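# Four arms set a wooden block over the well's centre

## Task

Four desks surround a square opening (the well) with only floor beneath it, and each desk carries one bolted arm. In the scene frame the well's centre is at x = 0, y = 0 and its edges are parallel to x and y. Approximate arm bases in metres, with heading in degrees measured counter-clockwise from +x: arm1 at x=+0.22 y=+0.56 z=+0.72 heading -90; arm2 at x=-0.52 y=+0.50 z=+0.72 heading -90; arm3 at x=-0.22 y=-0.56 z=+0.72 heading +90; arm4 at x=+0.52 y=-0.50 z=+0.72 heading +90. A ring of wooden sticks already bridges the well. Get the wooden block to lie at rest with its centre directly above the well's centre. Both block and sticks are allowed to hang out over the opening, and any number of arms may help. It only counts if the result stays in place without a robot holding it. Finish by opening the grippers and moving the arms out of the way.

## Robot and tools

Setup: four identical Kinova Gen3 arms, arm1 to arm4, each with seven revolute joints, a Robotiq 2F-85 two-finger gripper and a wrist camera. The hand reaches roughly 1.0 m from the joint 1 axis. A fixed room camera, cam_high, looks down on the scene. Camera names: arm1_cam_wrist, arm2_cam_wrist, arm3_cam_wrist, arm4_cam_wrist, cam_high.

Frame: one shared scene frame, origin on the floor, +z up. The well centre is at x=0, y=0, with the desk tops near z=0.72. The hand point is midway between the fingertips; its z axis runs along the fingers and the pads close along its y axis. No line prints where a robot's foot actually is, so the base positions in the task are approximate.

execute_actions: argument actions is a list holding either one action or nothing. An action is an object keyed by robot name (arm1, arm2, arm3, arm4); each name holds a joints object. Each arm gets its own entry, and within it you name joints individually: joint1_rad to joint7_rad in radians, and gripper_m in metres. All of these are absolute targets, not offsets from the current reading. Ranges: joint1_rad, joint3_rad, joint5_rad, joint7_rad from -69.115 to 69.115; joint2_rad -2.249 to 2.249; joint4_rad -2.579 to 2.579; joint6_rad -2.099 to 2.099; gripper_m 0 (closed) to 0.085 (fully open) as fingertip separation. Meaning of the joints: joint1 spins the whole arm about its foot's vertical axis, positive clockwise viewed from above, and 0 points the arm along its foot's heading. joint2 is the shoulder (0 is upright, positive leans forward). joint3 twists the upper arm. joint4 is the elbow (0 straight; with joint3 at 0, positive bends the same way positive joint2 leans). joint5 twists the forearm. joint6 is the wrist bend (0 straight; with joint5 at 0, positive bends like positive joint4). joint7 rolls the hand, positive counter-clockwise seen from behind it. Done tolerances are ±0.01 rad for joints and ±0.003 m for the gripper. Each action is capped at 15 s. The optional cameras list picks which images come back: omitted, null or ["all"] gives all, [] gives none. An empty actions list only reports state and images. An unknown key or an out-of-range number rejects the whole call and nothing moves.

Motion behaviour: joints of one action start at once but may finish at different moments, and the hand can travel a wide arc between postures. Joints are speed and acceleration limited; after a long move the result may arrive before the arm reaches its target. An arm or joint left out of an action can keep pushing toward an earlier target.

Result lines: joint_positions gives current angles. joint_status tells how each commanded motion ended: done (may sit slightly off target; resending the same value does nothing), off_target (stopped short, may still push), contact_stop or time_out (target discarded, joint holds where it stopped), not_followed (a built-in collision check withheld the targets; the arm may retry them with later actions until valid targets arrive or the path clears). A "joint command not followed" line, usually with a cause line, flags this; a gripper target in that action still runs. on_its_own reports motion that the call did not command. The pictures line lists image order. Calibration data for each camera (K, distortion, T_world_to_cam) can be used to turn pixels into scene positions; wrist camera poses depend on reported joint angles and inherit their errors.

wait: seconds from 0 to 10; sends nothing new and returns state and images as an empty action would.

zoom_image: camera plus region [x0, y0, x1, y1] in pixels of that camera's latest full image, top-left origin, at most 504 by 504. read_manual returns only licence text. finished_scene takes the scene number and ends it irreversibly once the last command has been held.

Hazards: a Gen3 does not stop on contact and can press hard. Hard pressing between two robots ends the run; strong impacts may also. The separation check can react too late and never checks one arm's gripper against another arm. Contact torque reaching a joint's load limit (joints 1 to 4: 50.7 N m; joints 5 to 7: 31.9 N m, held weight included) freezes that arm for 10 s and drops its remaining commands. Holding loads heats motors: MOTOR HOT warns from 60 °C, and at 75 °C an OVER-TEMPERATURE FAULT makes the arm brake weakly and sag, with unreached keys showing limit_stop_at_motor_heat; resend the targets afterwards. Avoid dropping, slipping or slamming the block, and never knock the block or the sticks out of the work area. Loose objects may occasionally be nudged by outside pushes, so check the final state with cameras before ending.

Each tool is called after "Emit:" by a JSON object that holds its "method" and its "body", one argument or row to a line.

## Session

Emit:
{"method": "execute_actions", "body": {
  "actions": []
}}

Scene clock: 0.00 s.
arm1.joint_positions: joint1_rad=+0.267 joint2_rad=-0.467 joint3_rad=-0.094 joint4_rad=+1.460 joint5_rad=-0.071 joint6_rad=+1.936 joint7_rad=+1.246 gripper_m=+0.085
arm1.joint_status: not commanded
arm1.hand: x=+0.1957 y=+0.4224 z=+1.2608 quat_wxyz=(-0.084, -0.854, -0.510, +0.062) (m; scene frame)
arm2.joint_positions: joint1_rad=-0.180 joint2_rad=-0.336 joint3_rad=-0.096 joint4_rad=+1.599 joint5_rad=+0.018 joint6_rad=+2.064 joint7_rad=+1.831 gripper_m=+0.085
arm2.joint_status: not commanded
arm2.hand: x=-0.5161 y=+0.3935 z=+1.2855 quat_wxyz=(+0.082, -0.488, -0.868, -0.050) (m; scene frame)
arm3.joint_positions: joint1_rad=+0.463 joint2_rad=-0.410 joint3_rad=-0.122 joint4_rad=+1.436 joint5_rad=-0.075 joint6_rad=+2.033 joint7_rad=+1.667 gripper_m=+0.085
arm3.joint_status: not commanded
arm3.hand: x=-0.1806 y=-0.4370 z=+1.2685 quat_wxyz=(-0.028, +0.626, -0.779, -0.027) (m; scene frame)
arm4.joint_positions: joint1_rad=-0.014 joint2_rad=-0.402 joint3_rad=-0.044 joint4_rad=+1.591 joint5_rad=-0.082 joint6_rad=+2.050 joint7_rad=+1.447 gripper_m=+0.085
arm4.joint_status: not commanded
arm4.hand: x=+0.5106 y=-0.4073 z=+1.2415 quat_wxyz=(+0.052, +0.708, -0.704, +0.018) (m; scene frame)
pictures: arm1_cam_wrist, arm2_cam_wrist, arm3_cam_wrist, arm4_cam_wrist, cam_high
camera_calibration (this result's frames):
arm1_cam_wrist: T_world_to_cam=[[0.870964, -0.487096, 0.064488, -0.0405789], [-0.490105, -0.851925, 0.184447, 0.276587], [-0.0349044, -0.192253, -0.980725, 1.4679], [0, 0, 0, 1]] pos_world=[0.222135, 0.498073, 1.39121]
arm2_cam_wrist: T_world_to_cam=[[0.82621, 0.562379, 0.0332664, 0.161134], [0.560758, -0.815287, -0.144417, 0.850394], [-0.0540956, 0.137974, -0.988958, 1.34326], [0, 0, 0, 1]] pos_world=[-0.537332, 0.417363, 1.44587]
arm3_cam_wrist: T_world_to_cam=[[-0.970166, 0.239785, -0.0358055, -0.0134692], [0.238814, 0.970621, 0.0293608, 0.495756], [0.0417939, 0.019934, -0.998927, 1.42326], [0, 0, 0, 1]] pos_world=[-0.190944, -0.506333, 1.40669]
arm4_cam_wrist: T_world_to_cam=[[-0.99996, -0.00748437, 0.00499436, 0.508642], [-0.0081431, 0.98888, -0.148493, 0.653049], [-0.00382745, -0.148527, -0.988901, 1.31484], [0, 0, 0, 1]] pos_world=[0.518972, -0.446691, 1.39468]
Images, in order (width x height): arm1_cam_wrist 896x504, arm2_cam_wrist 896x504, arm3_cam_wrist 896x504, arm4_cam_wrist 896x504, cam_high 896x504.

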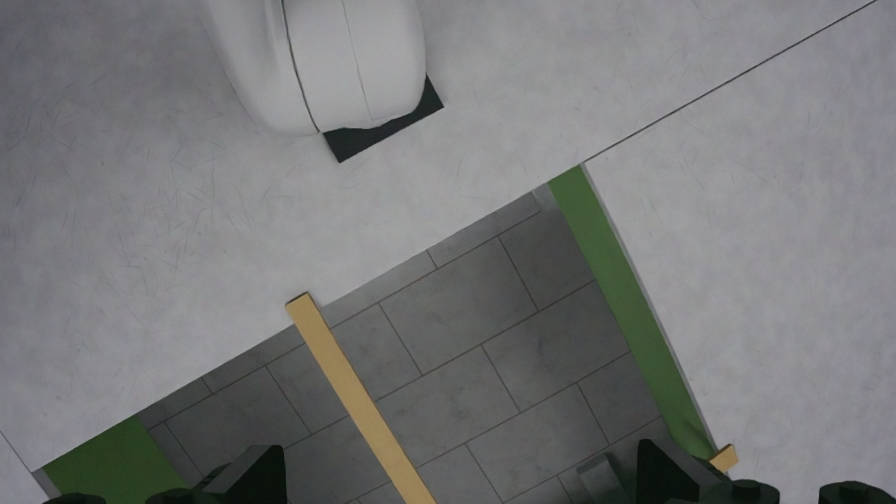

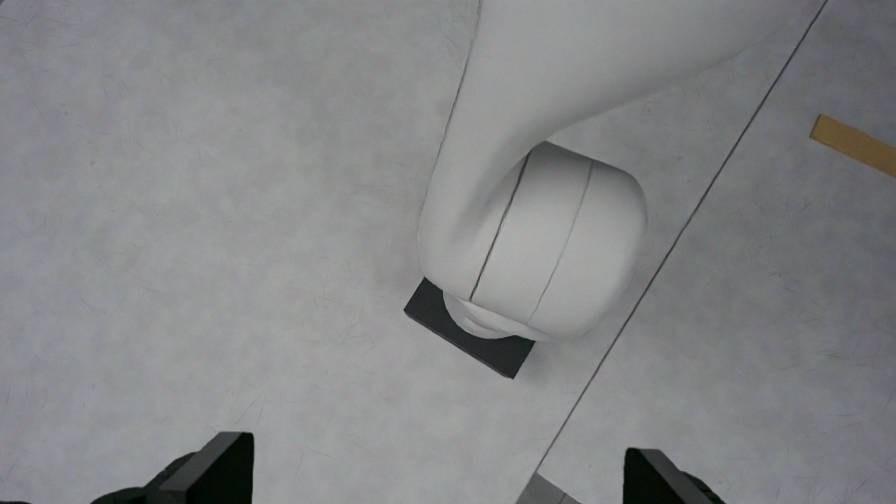

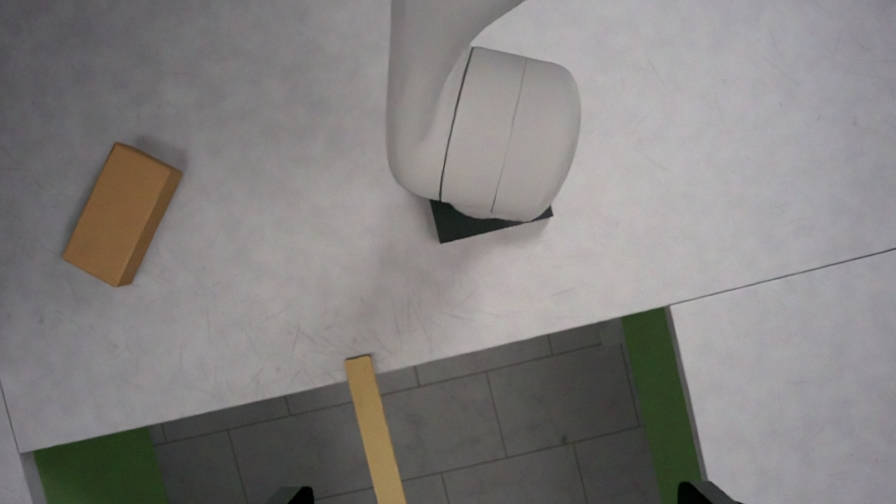

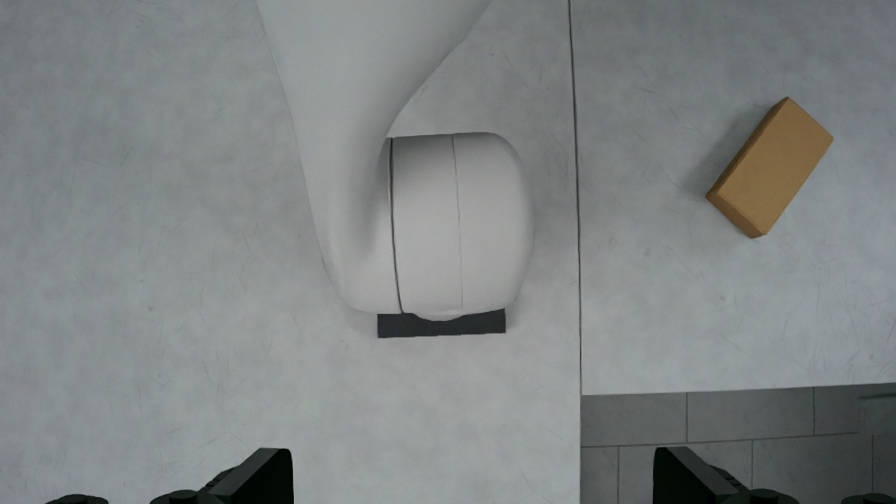

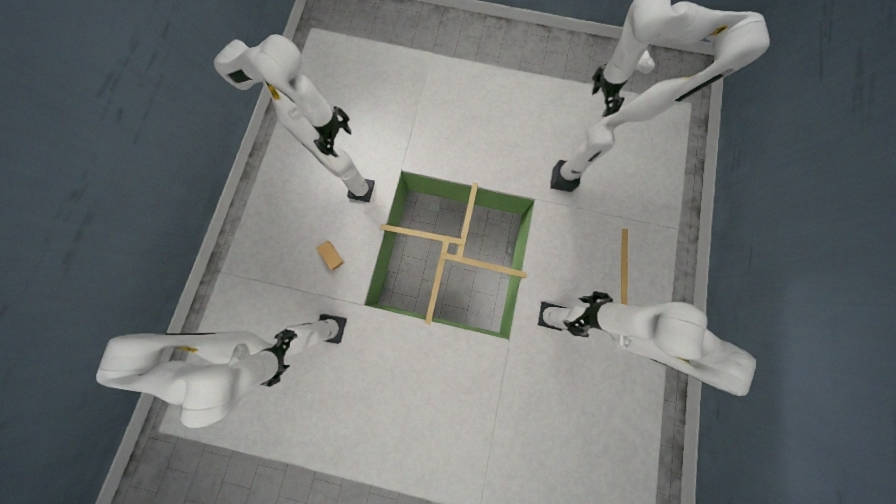

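Emit:
{"method": "execute_actions", "body": {
  "actions": [
    {"arm3":{"joints":{"joint1_rad":1.644,"joint2_rad":0.488,"joint3_rad":0,"joint4_rad":2.006,"joint5_rad":0,"joint6_rad":0.648,"joint7_rad":2.525}},"arm4":{"joints":{"joint1_rad":0,"joint2_rad":0.1,"joint4_rad":2.5,"joint6_rad":-0.4,"joint7_rad":0}}}
  ],
  "cameras": ["arm3_cam_wrist"]
}}

Scene clock: 6.93 s.
arm1.joint_positions: joint1_rad=+0.267 joint2_rad=-0.467 joint3_rad=-0.094 joint4_rad=+1.460 joint5_rad=-0.071 joint6_rad=+1.936 joint7_rad=+1.246 gripper_m=+0.085
arm1.joint_status: not commanded
arm1.hand: x=+0.1957 y=+0.4224 z=+1.2608 quat_wxyz=(-0.084, -0.854, -0.510, +0.062) (m; scene frame)
arm2.joint_positions: joint1_rad=-0.180 joint2_rad=-0.336 joint3_rad=-0.096 joint4_rad=+1.599 joint5_rad=+0.018 joint6_rad=+2.064 joint7_rad=+1.831 gripper_m=+0.085
arm2.joint_status: not commanded
arm2.hand: x=-0.5161 y=+0.3935 z=+1.2855 quat_wxyz=(+0.082, -0.488, -0.868, -0.050) (m; scene frame)
arm3.joint_positions: joint1_rad=+1.644 joint2_rad=+0.488 joint3_rad=+0.000 joint4_rad=+2.006 joint5_rad=+0.000 joint6_rad=+0.648 joint7_rad=+2.525 gripper_m=+0.085
arm3.joint_status: all done
arm3.hand: x=+0.1671 y=-0.6122 z=+0.8401 quat_wxyz=(+0.001, +0.427, -0.904, +0.002) (m; scene frame)
arm4.joint_positions: joint1_rad=+0.000 joint2_rad=+0.100 joint3_rad=-0.044 joint4_rad=+2.500 joint5_rad=-0.082 joint6_rad=-0.400 joint7_rad=+0.000 gripper_m=+0.085
arm4.joint_status: all done
arm4.hand: x=+0.5162 y=-0.0452 z=+1.0142 quat_wxyz=(+0.025, -0.004, -0.890, -0.455) (m; scene frame)
pictures: arm3_cam_wrist
camera_calibration (this result's frames):
arm3_cam_wrist: T_world_to_cam=[[-0.756383, 0.652402, -0.0475117, 0.577285], [0.654126, 0.75463, -0.0515119, 0.461647], [0.00224728, -0.0700414, -0.997542, 0.934692], [0, 0, 0, 1]] pos_world=[0.132573, -0.659527, 0.983602]
Images, in order (width x height): arm3_cam_wrist 896x504.

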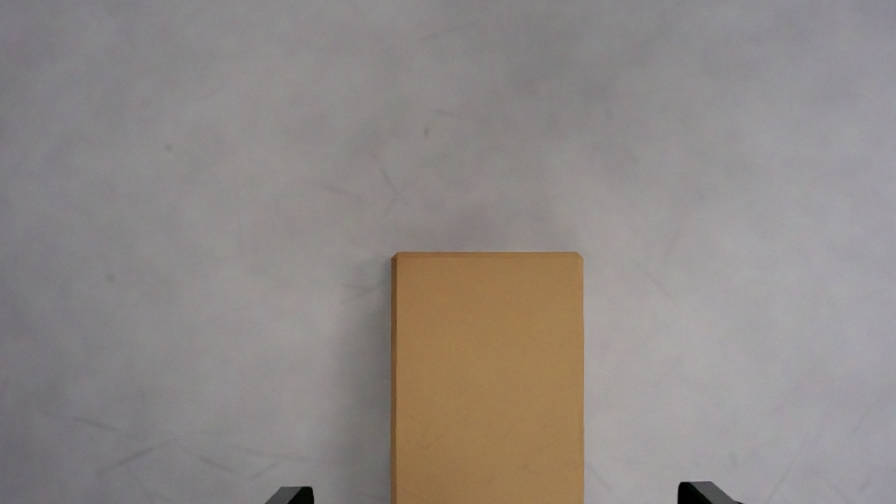

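Emit:
{"method": "execute_actions", "body": {
  "actions": [
    {"arm3":{"joints":{"joint2_rad":0.7167,"joint4_rad":2.0654,"joint6_rad":0.3595,"joint7_rad":2.55}}}
  ],
  "cameras": []
}}

Emit:
{"method": "execute_actions", "body": {
  "actions": [
    {"arm3":{"joints":{"gripper_m":0.05}}}
  ],
  "cameras": ["arm3_cam_wrist"]
}}

Emit:
{"method": "execute_actions", "body": {
  "actions": [
    {"arm3":{"joints":{"joint2_rad":0.53,"joint4_rad":2.02,"joint6_rad":0.59}}}
  ],
  "cameras": ["arm3_cam_wrist"]
}}

Scene clock: 12.03 s.
arm1.joint_positions: joint1_rad=+0.267 joint2_rad=-0.467 joint3_rad=-0.094 joint4_rad=+1.460 joint5_rad=-0.071 joint6_rad=+1.936 joint7_rad=+1.246 gripper_m=+0.085
arm1.joint_status: not commanded
arm1.hand: x=+0.1957 y=+0.4224 z=+1.2608 quat_wxyz=(-0.084, -0.854, -0.510, +0.062) (m; scene frame)
arm2.joint_positions: joint1_rad=-0.180 joint2_rad=-0.336 joint3_rad=-0.096 joint4_rad=+1.599 joint5_rad=+0.018 joint6_rad=+2.064 joint7_rad=+1.831 gripper_m=+0.085
arm2.joint_status: not commanded
arm2.hand: x=-0.5161 y=+0.3935 z=+1.2855 quat_wxyz=(+0.082, -0.488, -0.868, -0.050) (m; scene frame)
arm3.joint_positions: joint1_rad=+1.644 joint2_rad=+0.717 joint3_rad=+0.000 joint4_rad=+2.065 joint5_rad=+0.000 joint6_rad=+0.360 joint7_rad=+2.550 gripper_m=+0.085
arm3.joint_status: all done
arm3.hand: x=+0.1672 y=-0.6126 z=+0.7422 quat_wxyz=(+0.001, +0.438, -0.899, +0.002) (m; scene frame)
arm4.joint_positions: joint1_rad=+0.000 joint2_rad=+0.100 joint3_rad=-0.044 joint4_rad=+2.500 joint5_rad=-0.082 joint6_rad=-0.400 joint7_rad=+0.000 gripper_m=+0.085
arm4.joint_status: not commanded
arm4.hand: x=+0.5162 y=-0.0452 z=+1.0142 quat_wxyz=(+0.025, -0.004, -0.890, -0.455) (m; scene frame)
pictures: none
No camera images: the call's "cameras" was empty. Leave "cameras" out to get every camera's image.

Scene clock: 12.80 s.
arm1.joint_positions: joint1_rad=+0.267 joint2_rad=-0.467 joint3_rad=-0.094 joint4_rad=+1.460 joint5_rad=-0.071 joint6_rad=+1.936 joint7_rad=+1.246 gripper_m=+0.085
arm1.joint_status: not commanded
arm1.hand: x=+0.1957 y=+0.4224 z=+1.2608 quat_wxyz=(-0.084, -0.854, -0.510, +0.062) (m; scene frame)
arm2.joint_positions: joint1_rad=-0.180 joint2_rad=-0.336 joint3_rad=-0.096 joint4_rad=+1.599 joint5_rad=+0.018 joint6_rad=+2.064 joint7_rad=+1.831 gripper_m=+0.085
arm2.joint_status: not commanded
arm2.hand: x=-0.5161 y=+0.3935 z=+1.2855 quat_wxyz=(+0.082, -0.488, -0.868, -0.050) (m; scene frame)
arm3.joint_positions: joint1_rad=+1.644 joint2_rad=+0.714 joint3_rad=+0.000 joint4_rad=+2.066 joint5_rad=+0.000 joint6_rad=+0.361 joint7_rad=+2.550 gripper_m=+0.067
arm3.joint_status: gripper_m off_target (ended at +0.067, target +0.050)
arm3.hand: x=+0.1674 y=-0.6127 z=+0.7433 quat_wxyz=(+0.001, +0.438, -0.899, +0.002) (m; scene frame)
arm4.joint_positions: joint1_rad=+0.000 joint2_rad=+0.100 joint3_rad=-0.044 joint4_rad=+2.500 joint5_rad=-0.082 joint6_rad=-0.400 joint7_rad=+0.000 gripper_m=+0.085
arm4.joint_status: not commanded
arm4.hand: x=+0.5162 y=-0.0452 z=+1.0142 quat_wxyz=(+0.025, -0.004, -0.890, -0.455) (m; scene frame)
pictures: arm3_cam_wrist
camera_calibration (this result's frames):
arm3_cam_wrist: T_world_to_cam=[[-0.772118, 0.633607, -0.0487416, 0.565293], [0.635455, 0.770481, -0.050556, 0.468914], [0.00552182, -0.0700083, -0.997531, 0.837518], [0, 0, 0, 1]] pos_world=[0.133874, -0.66083, 0.88671]
Images, in order (width x height): arm3_cam_wrist 896x504.

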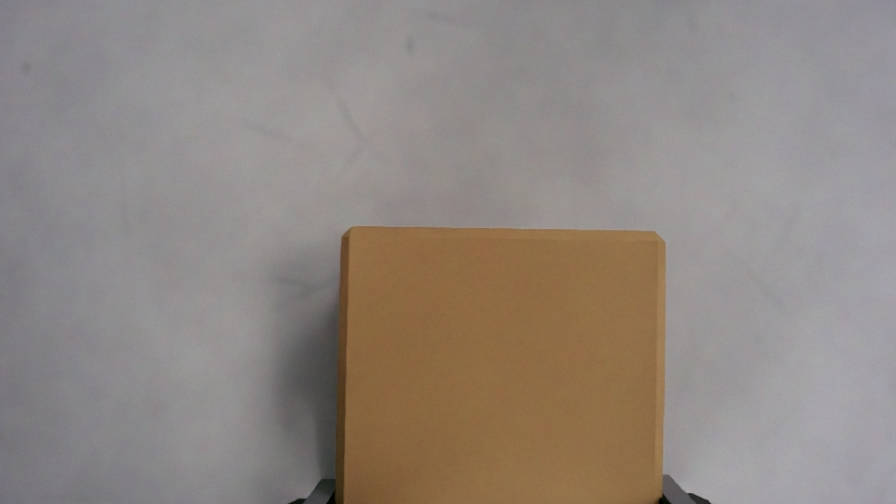

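Scene clock: 14.10 s.
arm1.joint_positions: joint1_rad=+0.267 joint2_rad=-0.467 joint3_rad=-0.094 joint4_rad=+1.460 joint5_rad=-0.071 joint6_rad=+1.936 joint7_rad=+1.246 gripper_m=+0.085
arm1.joint_status: not commanded
arm1.hand: x=+0.1957 y=+0.4224 z=+1.2608 quat_wxyz=(-0.084, -0.854, -0.510, +0.062) (m; scene frame)
arm2.joint_positions: joint1_rad=-0.180 joint2_rad=-0.336 joint3_rad=-0.096 joint4_rad=+1.599 joint5_rad=+0.018 joint6_rad=+2.064 joint7_rad=+1.831 gripper_m=+0.085
arm2.joint_status: not commanded
arm2.hand: x=-0.5161 y=+0.3935 z=+1.2855 quat_wxyz=(+0.082, -0.488, -0.868, -0.050) (m; scene frame)
arm3.joint_positions: joint1_rad=+1.644 joint2_rad=+0.531 joint3_rad=+0.000 joint4_rad=+2.020 joint5_rad=+0.000 joint6_rad=+0.590 joint7_rad=+2.550 gripper_m=+0.067
arm3.joint_status: all done
arm3.hand: x=+0.1683 y=-0.6124 z=+0.8208 quat_wxyz=(+0.001, +0.438, -0.899, +0.002) (m; scene frame)
arm4.joint_positions: joint1_rad=+0.000 joint2_rad=+0.100 joint3_rad=-0.044 joint4_rad=+2.500 joint5_rad=-0.082 joint6_rad=-0.400 joint7_rad=+0.000 gripper_m=+0.085
arm4.joint_status: not commanded
arm4.hand: x=+0.5162 y=-0.0452 z=+1.0142 quat_wxyz=(+0.025, -0.004, -0.890, -0.455) (m; scene frame)
pictures: arm3_cam_wrist
camera_calibration (this result's frames):
arm3_cam_wrist: T_world_to_cam=[[-0.772444, 0.633284, -0.0477559, 0.568592], [0.635068, 0.770752, -0.0512956, 0.472878], [0.00432322, -0.0699512, -0.997541, 0.91507], [0, 0, 0, 1]] pos_world=[0.13494, -0.660541, 0.96423]
Images, in order (width x height): arm3_cam_wrist 896x504.

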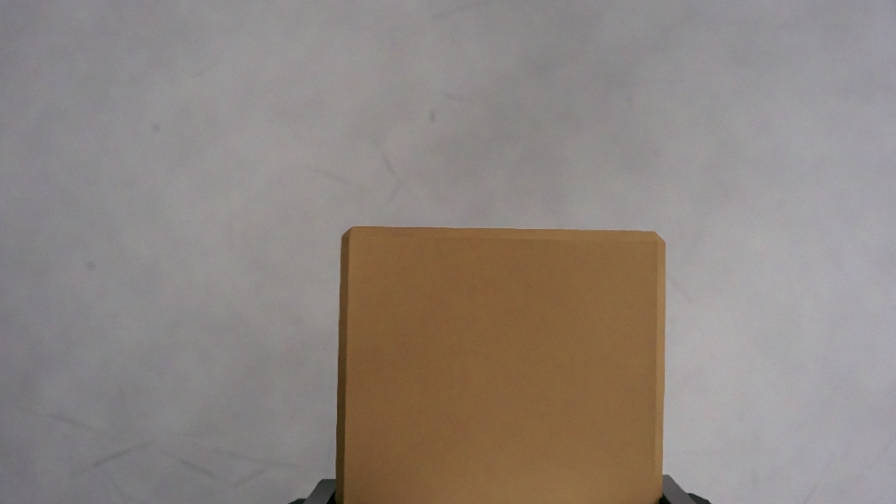

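Emit:
{"method": "execute_actions", "body": {
  "actions": [
    {"arm3":{"joints":{"joint1_rad":0.328,"joint2_rad":0.884,"joint4_rad":1.186,"joint6_rad":1.069,"joint7_rad":1.935}},"arm4":{"joints":{"joint1_rad":-0.6,"joint7_rad":-1.57}}}
  ],
  "cameras": ["arm3_cam_wrist","arm4_cam_wrist"]
}}

Scene clock: 18.93 s.
arm1.joint_positions: joint1_rad=+0.267 joint2_rad=-0.467 joint3_rad=-0.094 joint4_rad=+1.460 joint5_rad=-0.071 joint6_rad=+1.936 joint7_rad=+1.246 gripper_m=+0.085
arm1.joint_status: not commanded
arm1.hand: x=+0.1957 y=+0.4224 z=+1.2608 quat_wxyz=(-0.084, -0.854, -0.510, +0.062) (m; scene frame)
arm2.joint_positions: joint1_rad=-0.180 joint2_rad=-0.336 joint3_rad=-0.096 joint4_rad=+1.599 joint5_rad=+0.018 joint6_rad=+2.064 joint7_rad=+1.831 gripper_m=+0.085
arm2.joint_status: not commanded
arm2.hand: x=-0.5161 y=+0.3935 z=+1.2855 quat_wxyz=(+0.082, -0.488, -0.868, -0.050) (m; scene frame)
arm3.joint_positions: joint1_rad=+0.328 joint2_rad=+0.885 joint3_rad=+0.000 joint4_rad=+1.187 joint5_rad=+0.000 joint6_rad=+1.069 joint7_rad=+1.935 gripper_m=+0.067
arm3.joint_status: all done
arm3.hand: x=-0.0002 y=+0.0021 z=+0.8320 quat_wxyz=(+0.002, +0.720, -0.694, +0.001) (m; scene frame)
arm4.joint_positions: joint1_rad=-0.600 joint2_rad=+0.100 joint3_rad=-0.044 joint4_rad=+2.500 joint5_rad=-0.082 joint6_rad=-0.400 joint7_rad=-1.570 gripper_m=+0.085
arm4.joint_status: all done
arm4.hand: x=+0.2594 y=-0.1273 z=+1.0142 quat_wxyz=(+0.413, -0.418, -0.786, -0.192) (m; scene frame)
pictures: arm3_cam_wrist, arm4_cam_wrist
camera_calibration (this result's frames):
arm3_cam_wrist: T_world_to_cam=[[-0.998889, -0.014144, -0.0449521, 0.0487731], [-0.011834, 0.998616, -0.0512438, 0.106221], [0.0456146, -0.0506549, -0.997674, 0.970088], [0, 0, 0, 1]] pos_world=[0.00572574, -0.0562447, 0.975467]
arm4_cam_wrist: T_world_to_cam=[[0.793298, 0.604814, -0.069844, -0.050586], [0.281826, -0.466477, -0.838435, 0.779683], [-0.539678, 0.645445, -0.540507, 0.915984], [0, 0, 0, 1]] pos_world=[0.314731, -0.196919, 1.14528]
Images, in order (width x height): arm3_cam_wrist 896x504, arm4_cam_wrist 896x504.

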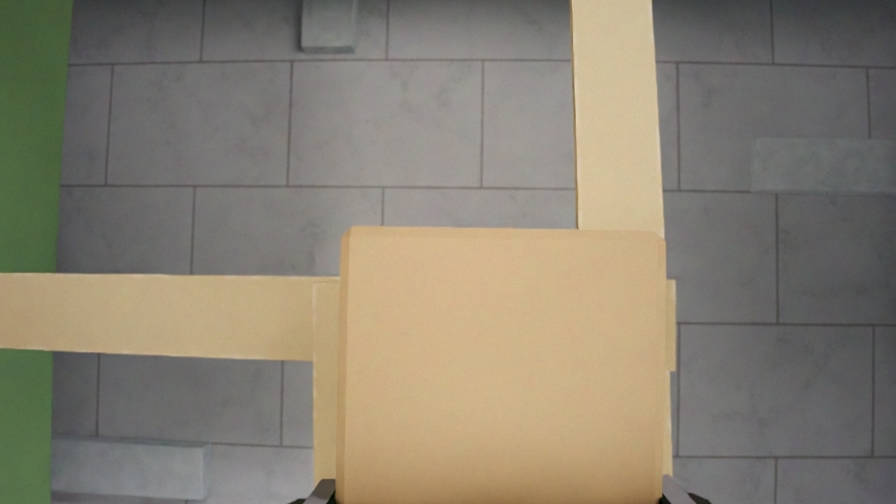

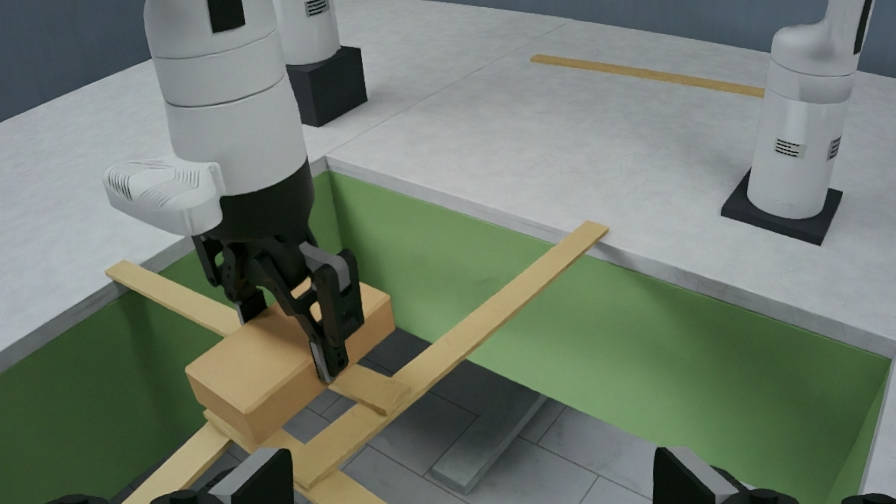

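Emit:
{"method": "execute_actions", "body": {
  "actions": [
    {"arm3":{"joints":{"joint2_rad":0.9205,"joint4_rad":1.212,"joint6_rad":1.0068}}}
  ],
  "cameras": ["arm3_cam_wrist","arm4_cam_wrist"]
}}

Scene clock: 21.17 s.
arm1.joint_positions: joint1_rad=+0.267 joint2_rad=-0.467 joint3_rad=-0.094 joint4_rad=+1.460 joint5_rad=-0.071 joint6_rad=+1.936 joint7_rad=+1.246 gripper_m=+0.085
arm1.joint_status: not commanded
arm1.hand: x=+0.1957 y=+0.4224 z=+1.2608 quat_wxyz=(-0.084, -0.854, -0.510, +0.062) (m; scene frame)
arm2.joint_positions: joint1_rad=-0.180 joint2_rad=-0.336 joint3_rad=-0.096 joint4_rad=+1.599 joint5_rad=+0.018 joint6_rad=+2.064 joint7_rad=+1.831 gripper_m=+0.085
arm2.joint_status: not commanded
arm2.hand: x=-0.5161 y=+0.3935 z=+1.2855 quat_wxyz=(+0.082, -0.488, -0.868, -0.050) (m; scene frame)
arm3.joint_positions: joint1_rad=+0.328 joint2_rad=+0.922 joint3_rad=+0.000 joint4_rad=+1.213 joint5_rad=+0.000 joint6_rad=+1.007 joint7_rad=+1.935 gripper_m=+0.067
arm3.joint_status: all done
arm3.hand: x=-0.0005 y=+0.0015 z=+0.8030 quat_wxyz=(+0.002, +0.720, -0.694, +0.001) (m; scene frame)
arm4.joint_positions: joint1_rad=-0.600 joint2_rad=+0.100 joint3_rad=-0.044 joint4_rad=+2.500 joint5_rad=-0.082 joint6_rad=-0.400 joint7_rad=-1.570 gripper_m=+0.085
arm4.joint_status: not commanded
arm4.hand: x=+0.2594 y=-0.1273 z=+1.0142 quat_wxyz=(+0.413, -0.418, -0.786, -0.192) (m; scene frame)
pictures: arm3_cam_wrist, arm4_cam_wrist
camera_calibration (this result's frames):
arm3_cam_wrist: T_world_to_cam=[[-0.998891, -0.0142635, -0.0448748, 0.0471348], [-0.011945, 0.998601, -0.0515166, 0.105572], [0.0455468, -0.0509234, -0.997663, 0.941166], [0, 0, 0, 1]] pos_world=[0.00547652, -0.056825, 0.94652]
arm4_cam_wrist: T_world_to_cam=[[0.793297, 0.604816, -0.0698439, -0.0505846], [0.281827, -0.466476, -0.838435, 0.779682], [-0.539679, 0.645444, -0.540507, 0.915984], [0, 0, 0, 1]] pos_world=[0.314731, -0.196919, 1.14528]
Images, in order (width x height): arm3_cam_wrist 896x504, arm4_cam_wrist 896x504.

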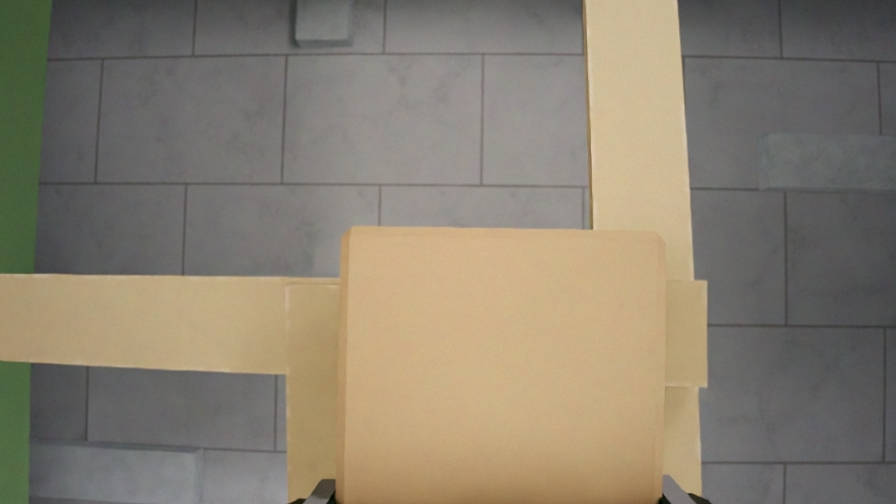

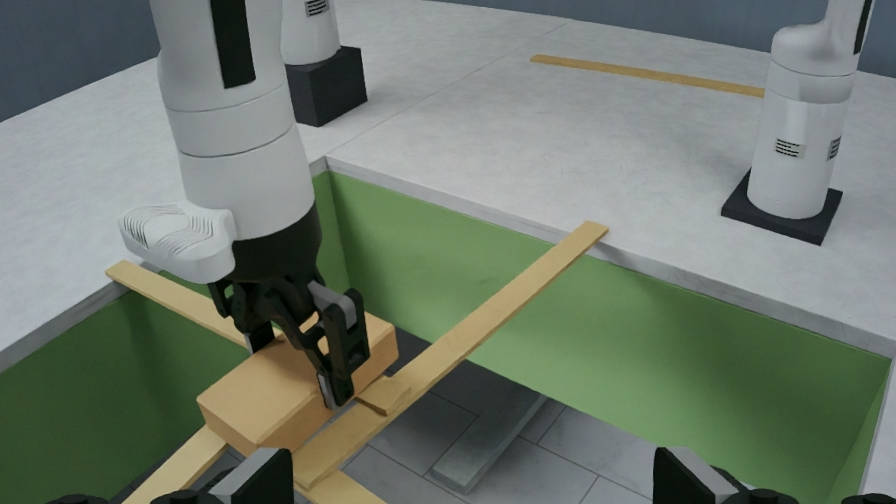

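Emit:
{"method": "execute_actions", "body": {
  "actions": [
    {"arm3":{"joints":{"joint2_rad":0.927,"joint4_rad":1.216,"joint6_rad":0.9963}}}
  ],
  "cameras": ["arm3_cam_wrist","arm4_cam_wrist"]
}}

Scene clock: 23.13 s.
arm1.joint_positions: joint1_rad=+0.267 joint2_rad=-0.467 joint3_rad=-0.094 joint4_rad=+1.460 joint5_rad=-0.071 joint6_rad=+1.936 joint7_rad=+1.246 gripper_m=+0.085
arm1.joint_status: not commanded
arm1.hand: x=+0.1957 y=+0.4224 z=+1.2608 quat_wxyz=(-0.084, -0.854, -0.510, +0.062) (m; scene frame)
arm2.joint_positions: joint1_rad=-0.180 joint2_rad=-0.336 joint3_rad=-0.096 joint4_rad=+1.599 joint5_rad=+0.018 joint6_rad=+2.064 joint7_rad=+1.831 gripper_m=+0.085
arm2.joint_status: not commanded
arm2.hand: x=-0.5161 y=+0.3935 z=+1.2855 quat_wxyz=(+0.082, -0.488, -0.868, -0.050) (m; scene frame)
arm3.joint_positions: joint1_rad=+0.328 joint2_rad=+0.928 joint3_rad=+0.000 joint4_rad=+1.217 joint5_rad=+0.000 joint6_rad=+0.996 joint7_rad=+1.935 gripper_m=+0.067
arm3.joint_status: all done
arm3.hand: x=-0.0005 y=+0.0014 z=+0.7982 quat_wxyz=(+0.002, +0.720, -0.694, +0.001) (m; scene frame)
arm4.joint_positions: joint1_rad=-0.600 joint2_rad=+0.100 joint3_rad=-0.044 joint4_rad=+2.500 joint5_rad=-0.082 joint6_rad=-0.400 joint7_rad=-1.570 gripper_m=+0.085
arm4.joint_status: not commanded
arm4.hand: x=+0.2594 y=-0.1273 z=+1.0142 quat_wxyz=(+0.413, -0.418, -0.786, -0.192) (m; scene frame)
pictures: arm3_cam_wrist, arm4_cam_wrist
camera_calibration (this result's frames):
arm3_cam_wrist: T_world_to_cam=[[-0.998888, -0.0142555, -0.0449361, 0.0469332], [-0.0119394, 0.998607, -0.051396, 0.105339], [0.0456062, -0.0508024, -0.997667, 0.936324], [0, 0, 0, 1]] pos_world=[0.00543655, -0.0569552, 0.941663]
arm4_cam_wrist: T_world_to_cam=[[0.793297, 0.604816, -0.0698441, -0.0505842], [0.281827, -0.466476, -0.838435, 0.779682], [-0.539679, 0.645444, -0.540507, 0.915984], [0, 0, 0, 1]] pos_world=[0.314731, -0.196919, 1.14528]
Images, in order (width x height): arm3_cam_wrist 896x504, arm4_cam_wrist 896x504.

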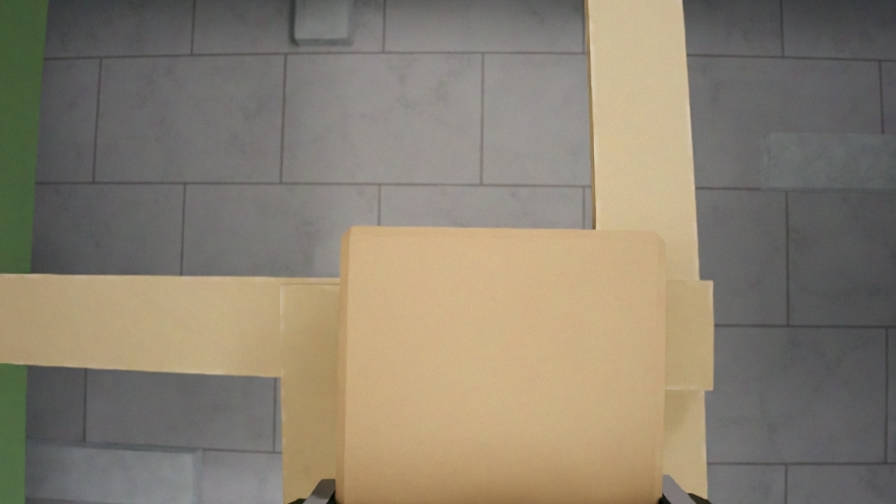

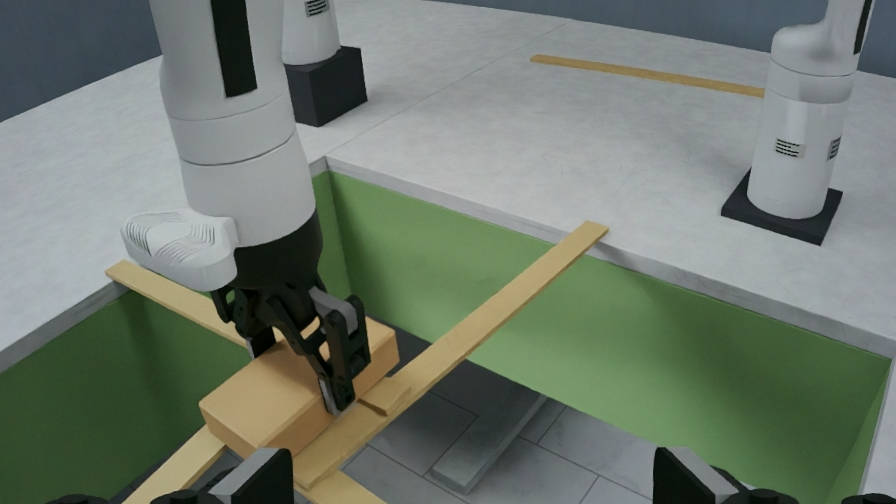

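Emit:
{"method": "execute_actions", "body": {
  "actions": [
    {"arm3":{"joints":{"joint2_rad":0.9303,"joint4_rad":1.218,"joint6_rad":0.991}}}
  ],
  "cameras": []
}}

Emit:
{"method": "execute_actions", "body": {
  "actions": [
    {"arm3":{"joints":{"gripper_m":0.085}}}
  ],
  "cameras": ["arm4_cam_wrist"]
}}

Emit:
{"method": "execute_actions", "body": {
  "actions": [
    {"arm3":{"joints":{"joint2_rad":0.4,"joint4_rad":1.2,"joint6_rad":1.4}},"arm4":{"joints":{"joint1_rad":-0.4}}}
  ],
  "cameras": ["arm3_cam_wrist","cam_high"]
}}

Scene clock: 27.83 s.
arm1.joint_positions: joint1_rad=+0.267 joint2_rad=-0.467 joint3_rad=-0.094 joint4_rad=+1.460 joint5_rad=-0.071 joint6_rad=+1.936 joint7_rad=+1.246 gripper_m=+0.085
arm1.joint_status: not commanded
arm1.hand: x=+0.1957 y=+0.4224 z=+1.2608 quat_wxyz=(-0.084, -0.854, -0.510, +0.062) (m; scene frame)
arm2.joint_positions: joint1_rad=-0.180 joint2_rad=-0.336 joint3_rad=-0.096 joint4_rad=+1.599 joint5_rad=+0.018 joint6_rad=+2.064 joint7_rad=+1.831 gripper_m=+0.085
arm2.joint_status: not commanded
arm2.hand: x=-0.5161 y=+0.3935 z=+1.2855 quat_wxyz=(+0.082, -0.488, -0.868, -0.050) (m; scene frame)
arm3.joint_positions: joint1_rad=+0.328 joint2_rad=+0.930 joint3_rad=+0.000 joint4_rad=+1.218 joint5_rad=+0.000 joint6_rad=+0.992 joint7_rad=+1.935 gripper_m=+0.067
arm3.joint_status: all done
arm3.hand: x=-0.0004 y=+0.0016 z=+0.7969 quat_wxyz=(+0.001, +0.720, -0.694, +0.001) (m; scene frame)
arm4.joint_positions: joint1_rad=-0.600 joint2_rad=+0.100 joint3_rad=-0.044 joint4_rad=+2.500 joint5_rad=-0.082 joint6_rad=-0.400 joint7_rad=-1.570 gripper_m=+0.085
arm4.joint_status: not commanded
arm4.hand: x=+0.2594 y=-0.1273 z=+1.0142 quat_wxyz=(+0.413, -0.418, -0.786, -0.192) (m; scene frame)
pictures: none
No camera images: the call's "cameras" was empty. Leave "cameras" out to get every camera's image.

Scene clock: 28.73 s.
arm1.joint_positions: joint1_rad=+0.267 joint2_rad=-0.467 joint3_rad=-0.094 joint4_rad=+1.460 joint5_rad=-0.071 joint6_rad=+1.936 joint7_rad=+1.246 gripper_m=+0.085
arm1.joint_status: not commanded
arm1.hand: x=+0.1957 y=+0.4224 z=+1.2608 quat_wxyz=(-0.084, -0.854, -0.510, +0.062) (m; scene frame)
arm2.joint_positions: joint1_rad=-0.180 joint2_rad=-0.336 joint3_rad=-0.096 joint4_rad=+1.599 joint5_rad=+0.018 joint6_rad=+2.064 joint7_rad=+1.831 gripper_m=+0.085
arm2.joint_status: not commanded
arm2.hand: x=-0.5161 y=+0.3935 z=+1.2855 quat_wxyz=(+0.082, -0.488, -0.868, -0.050) (m; scene frame)
arm3.joint_positions: joint1_rad=+0.328 joint2_rad=+0.930 joint3_rad=+0.000 joint4_rad=+1.218 joint5_rad=+0.000 joint6_rad=+0.991 joint7_rad=+1.935 gripper_m=+0.085
arm3.joint_status: all done
arm3.hand: x=-0.0003 y=+0.0019 z=+0.7966 quat_wxyz=(+0.001, +0.720, -0.694, +0.001) (m; scene frame)
arm4.joint_positions: joint1_rad=-0.600 joint2_rad=+0.100 joint3_rad=-0.044 joint4_rad=+2.500 joint5_rad=-0.082 joint6_rad=-0.400 joint7_rad=-1.570 gripper_m=+0.085
arm4.joint_status: not commanded
arm4.hand: x=+0.2594 y=-0.1273 z=+1.0142 quat_wxyz=(+0.413, -0.418, -0.786, -0.192) (m; scene frame)
pictures: arm4_cam_wrist
camera_calibration (this result's frames):
arm4_cam_wrist: T_world_to_cam=[[0.793297, 0.604816, -0.0698439, -0.0505843], [0.281827, -0.466476, -0.838435, 0.779683], [-0.53968, 0.645444, -0.540507, 0.915984], [0, 0, 0, 1]] pos_world=[0.314731, -0.196919, 1.14528]
Images, in order (width x height): arm4_cam_wrist 896x504.

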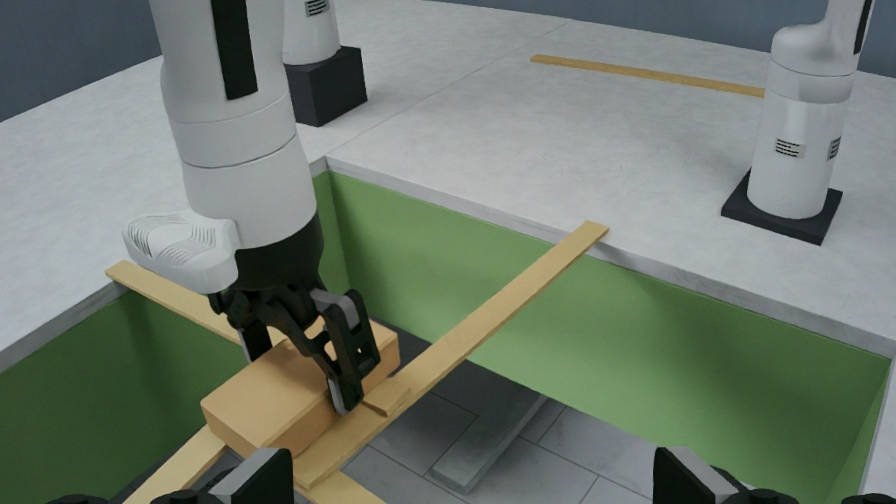

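Scene clock: 30.63 s.
arm1.joint_positions: joint1_rad=+0.267 joint2_rad=-0.467 joint3_rad=-0.094 joint4_rad=+1.460 joint5_rad=-0.071 joint6_rad=+1.936 joint7_rad=+1.246 gripper_m=+0.085
arm1.joint_status: not commanded
arm1.hand: x=+0.1957 y=+0.4224 z=+1.2608 quat_wxyz=(-0.084, -0.854, -0.510, +0.062) (m; scene frame)
arm2.joint_positions: joint1_rad=-0.180 joint2_rad=-0.336 joint3_rad=-0.096 joint4_rad=+1.599 joint5_rad=+0.018 joint6_rad=+2.064 joint7_rad=+1.831 gripper_m=+0.085
arm2.joint_status: not commanded
arm2.hand: x=-0.5161 y=+0.3935 z=+1.2855 quat_wxyz=(+0.082, -0.488, -0.868, -0.050) (m; scene frame)
arm3.joint_positions: joint1_rad=+0.328 joint2_rad=+0.400 joint3_rad=+0.000 joint4_rad=+1.200 joint5_rad=+0.000 joint6_rad=+1.400 joint7_rad=+1.935 gripper_m=+0.085
arm3.joint_status: all done
arm3.hand: x=-0.0256 y=-0.0721 z=+1.0986 quat_wxyz=(-0.062, +0.719, -0.692, -0.029) (m; scene frame)
arm4.joint_positions: joint1_rad=-0.400 joint2_rad=+0.100 joint3_rad=-0.044 joint4_rad=+2.500 joint5_rad=-0.082 joint6_rad=-0.400 joint7_rad=-1.570 gripper_m=+0.085
arm4.joint_status: all done
arm4.hand: x=+0.3389 y=-0.0829 z=+1.0143 quat_wxyz=(+0.393, -0.495, -0.740, -0.232) (m; scene frame)
pictures: arm3_cam_wrist, cam_high
camera_calibration (this result's frames):
arm3_cam_wrist: T_world_to_cam=[[-0.995789, -0.00515689, -0.0915282, 0.0863002], [-0.0126707, 0.996576, 0.0817024, 0.0474678], [0.0907935, 0.0825181, -0.992445, 1.23843], [0, 0, 0, 1]] pos_world=[-0.0259029, -0.149053, 1.23309]
Images, in order (width x height): arm3_cam_wrist 896x504, cam_high 896x504.

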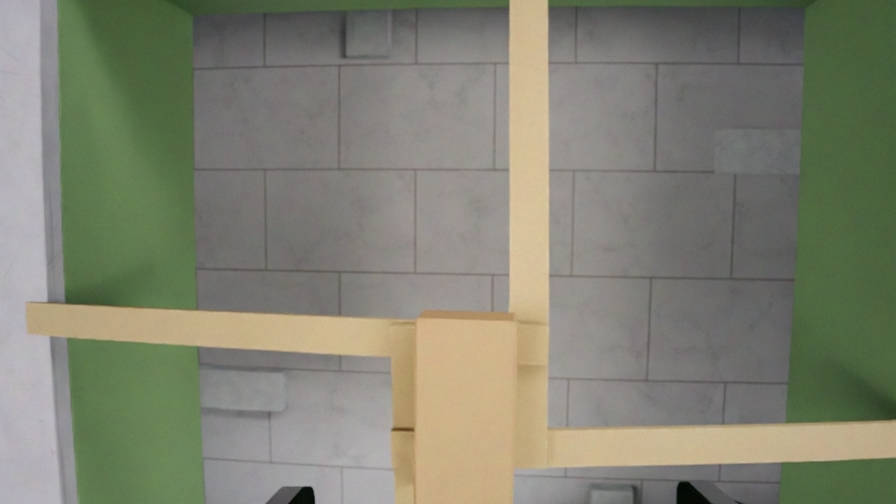

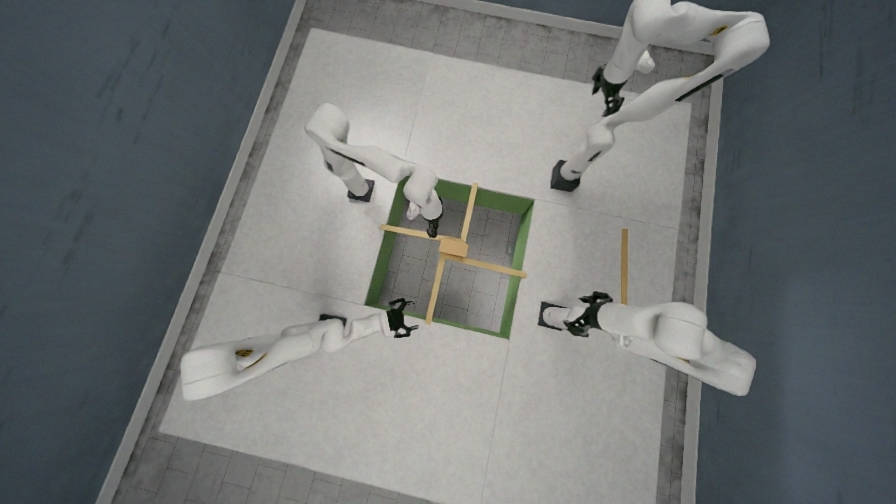

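Emit:
{"method": "finished_scene", "body": {
  "scene": 2
}}

The scene is finished: the task was done.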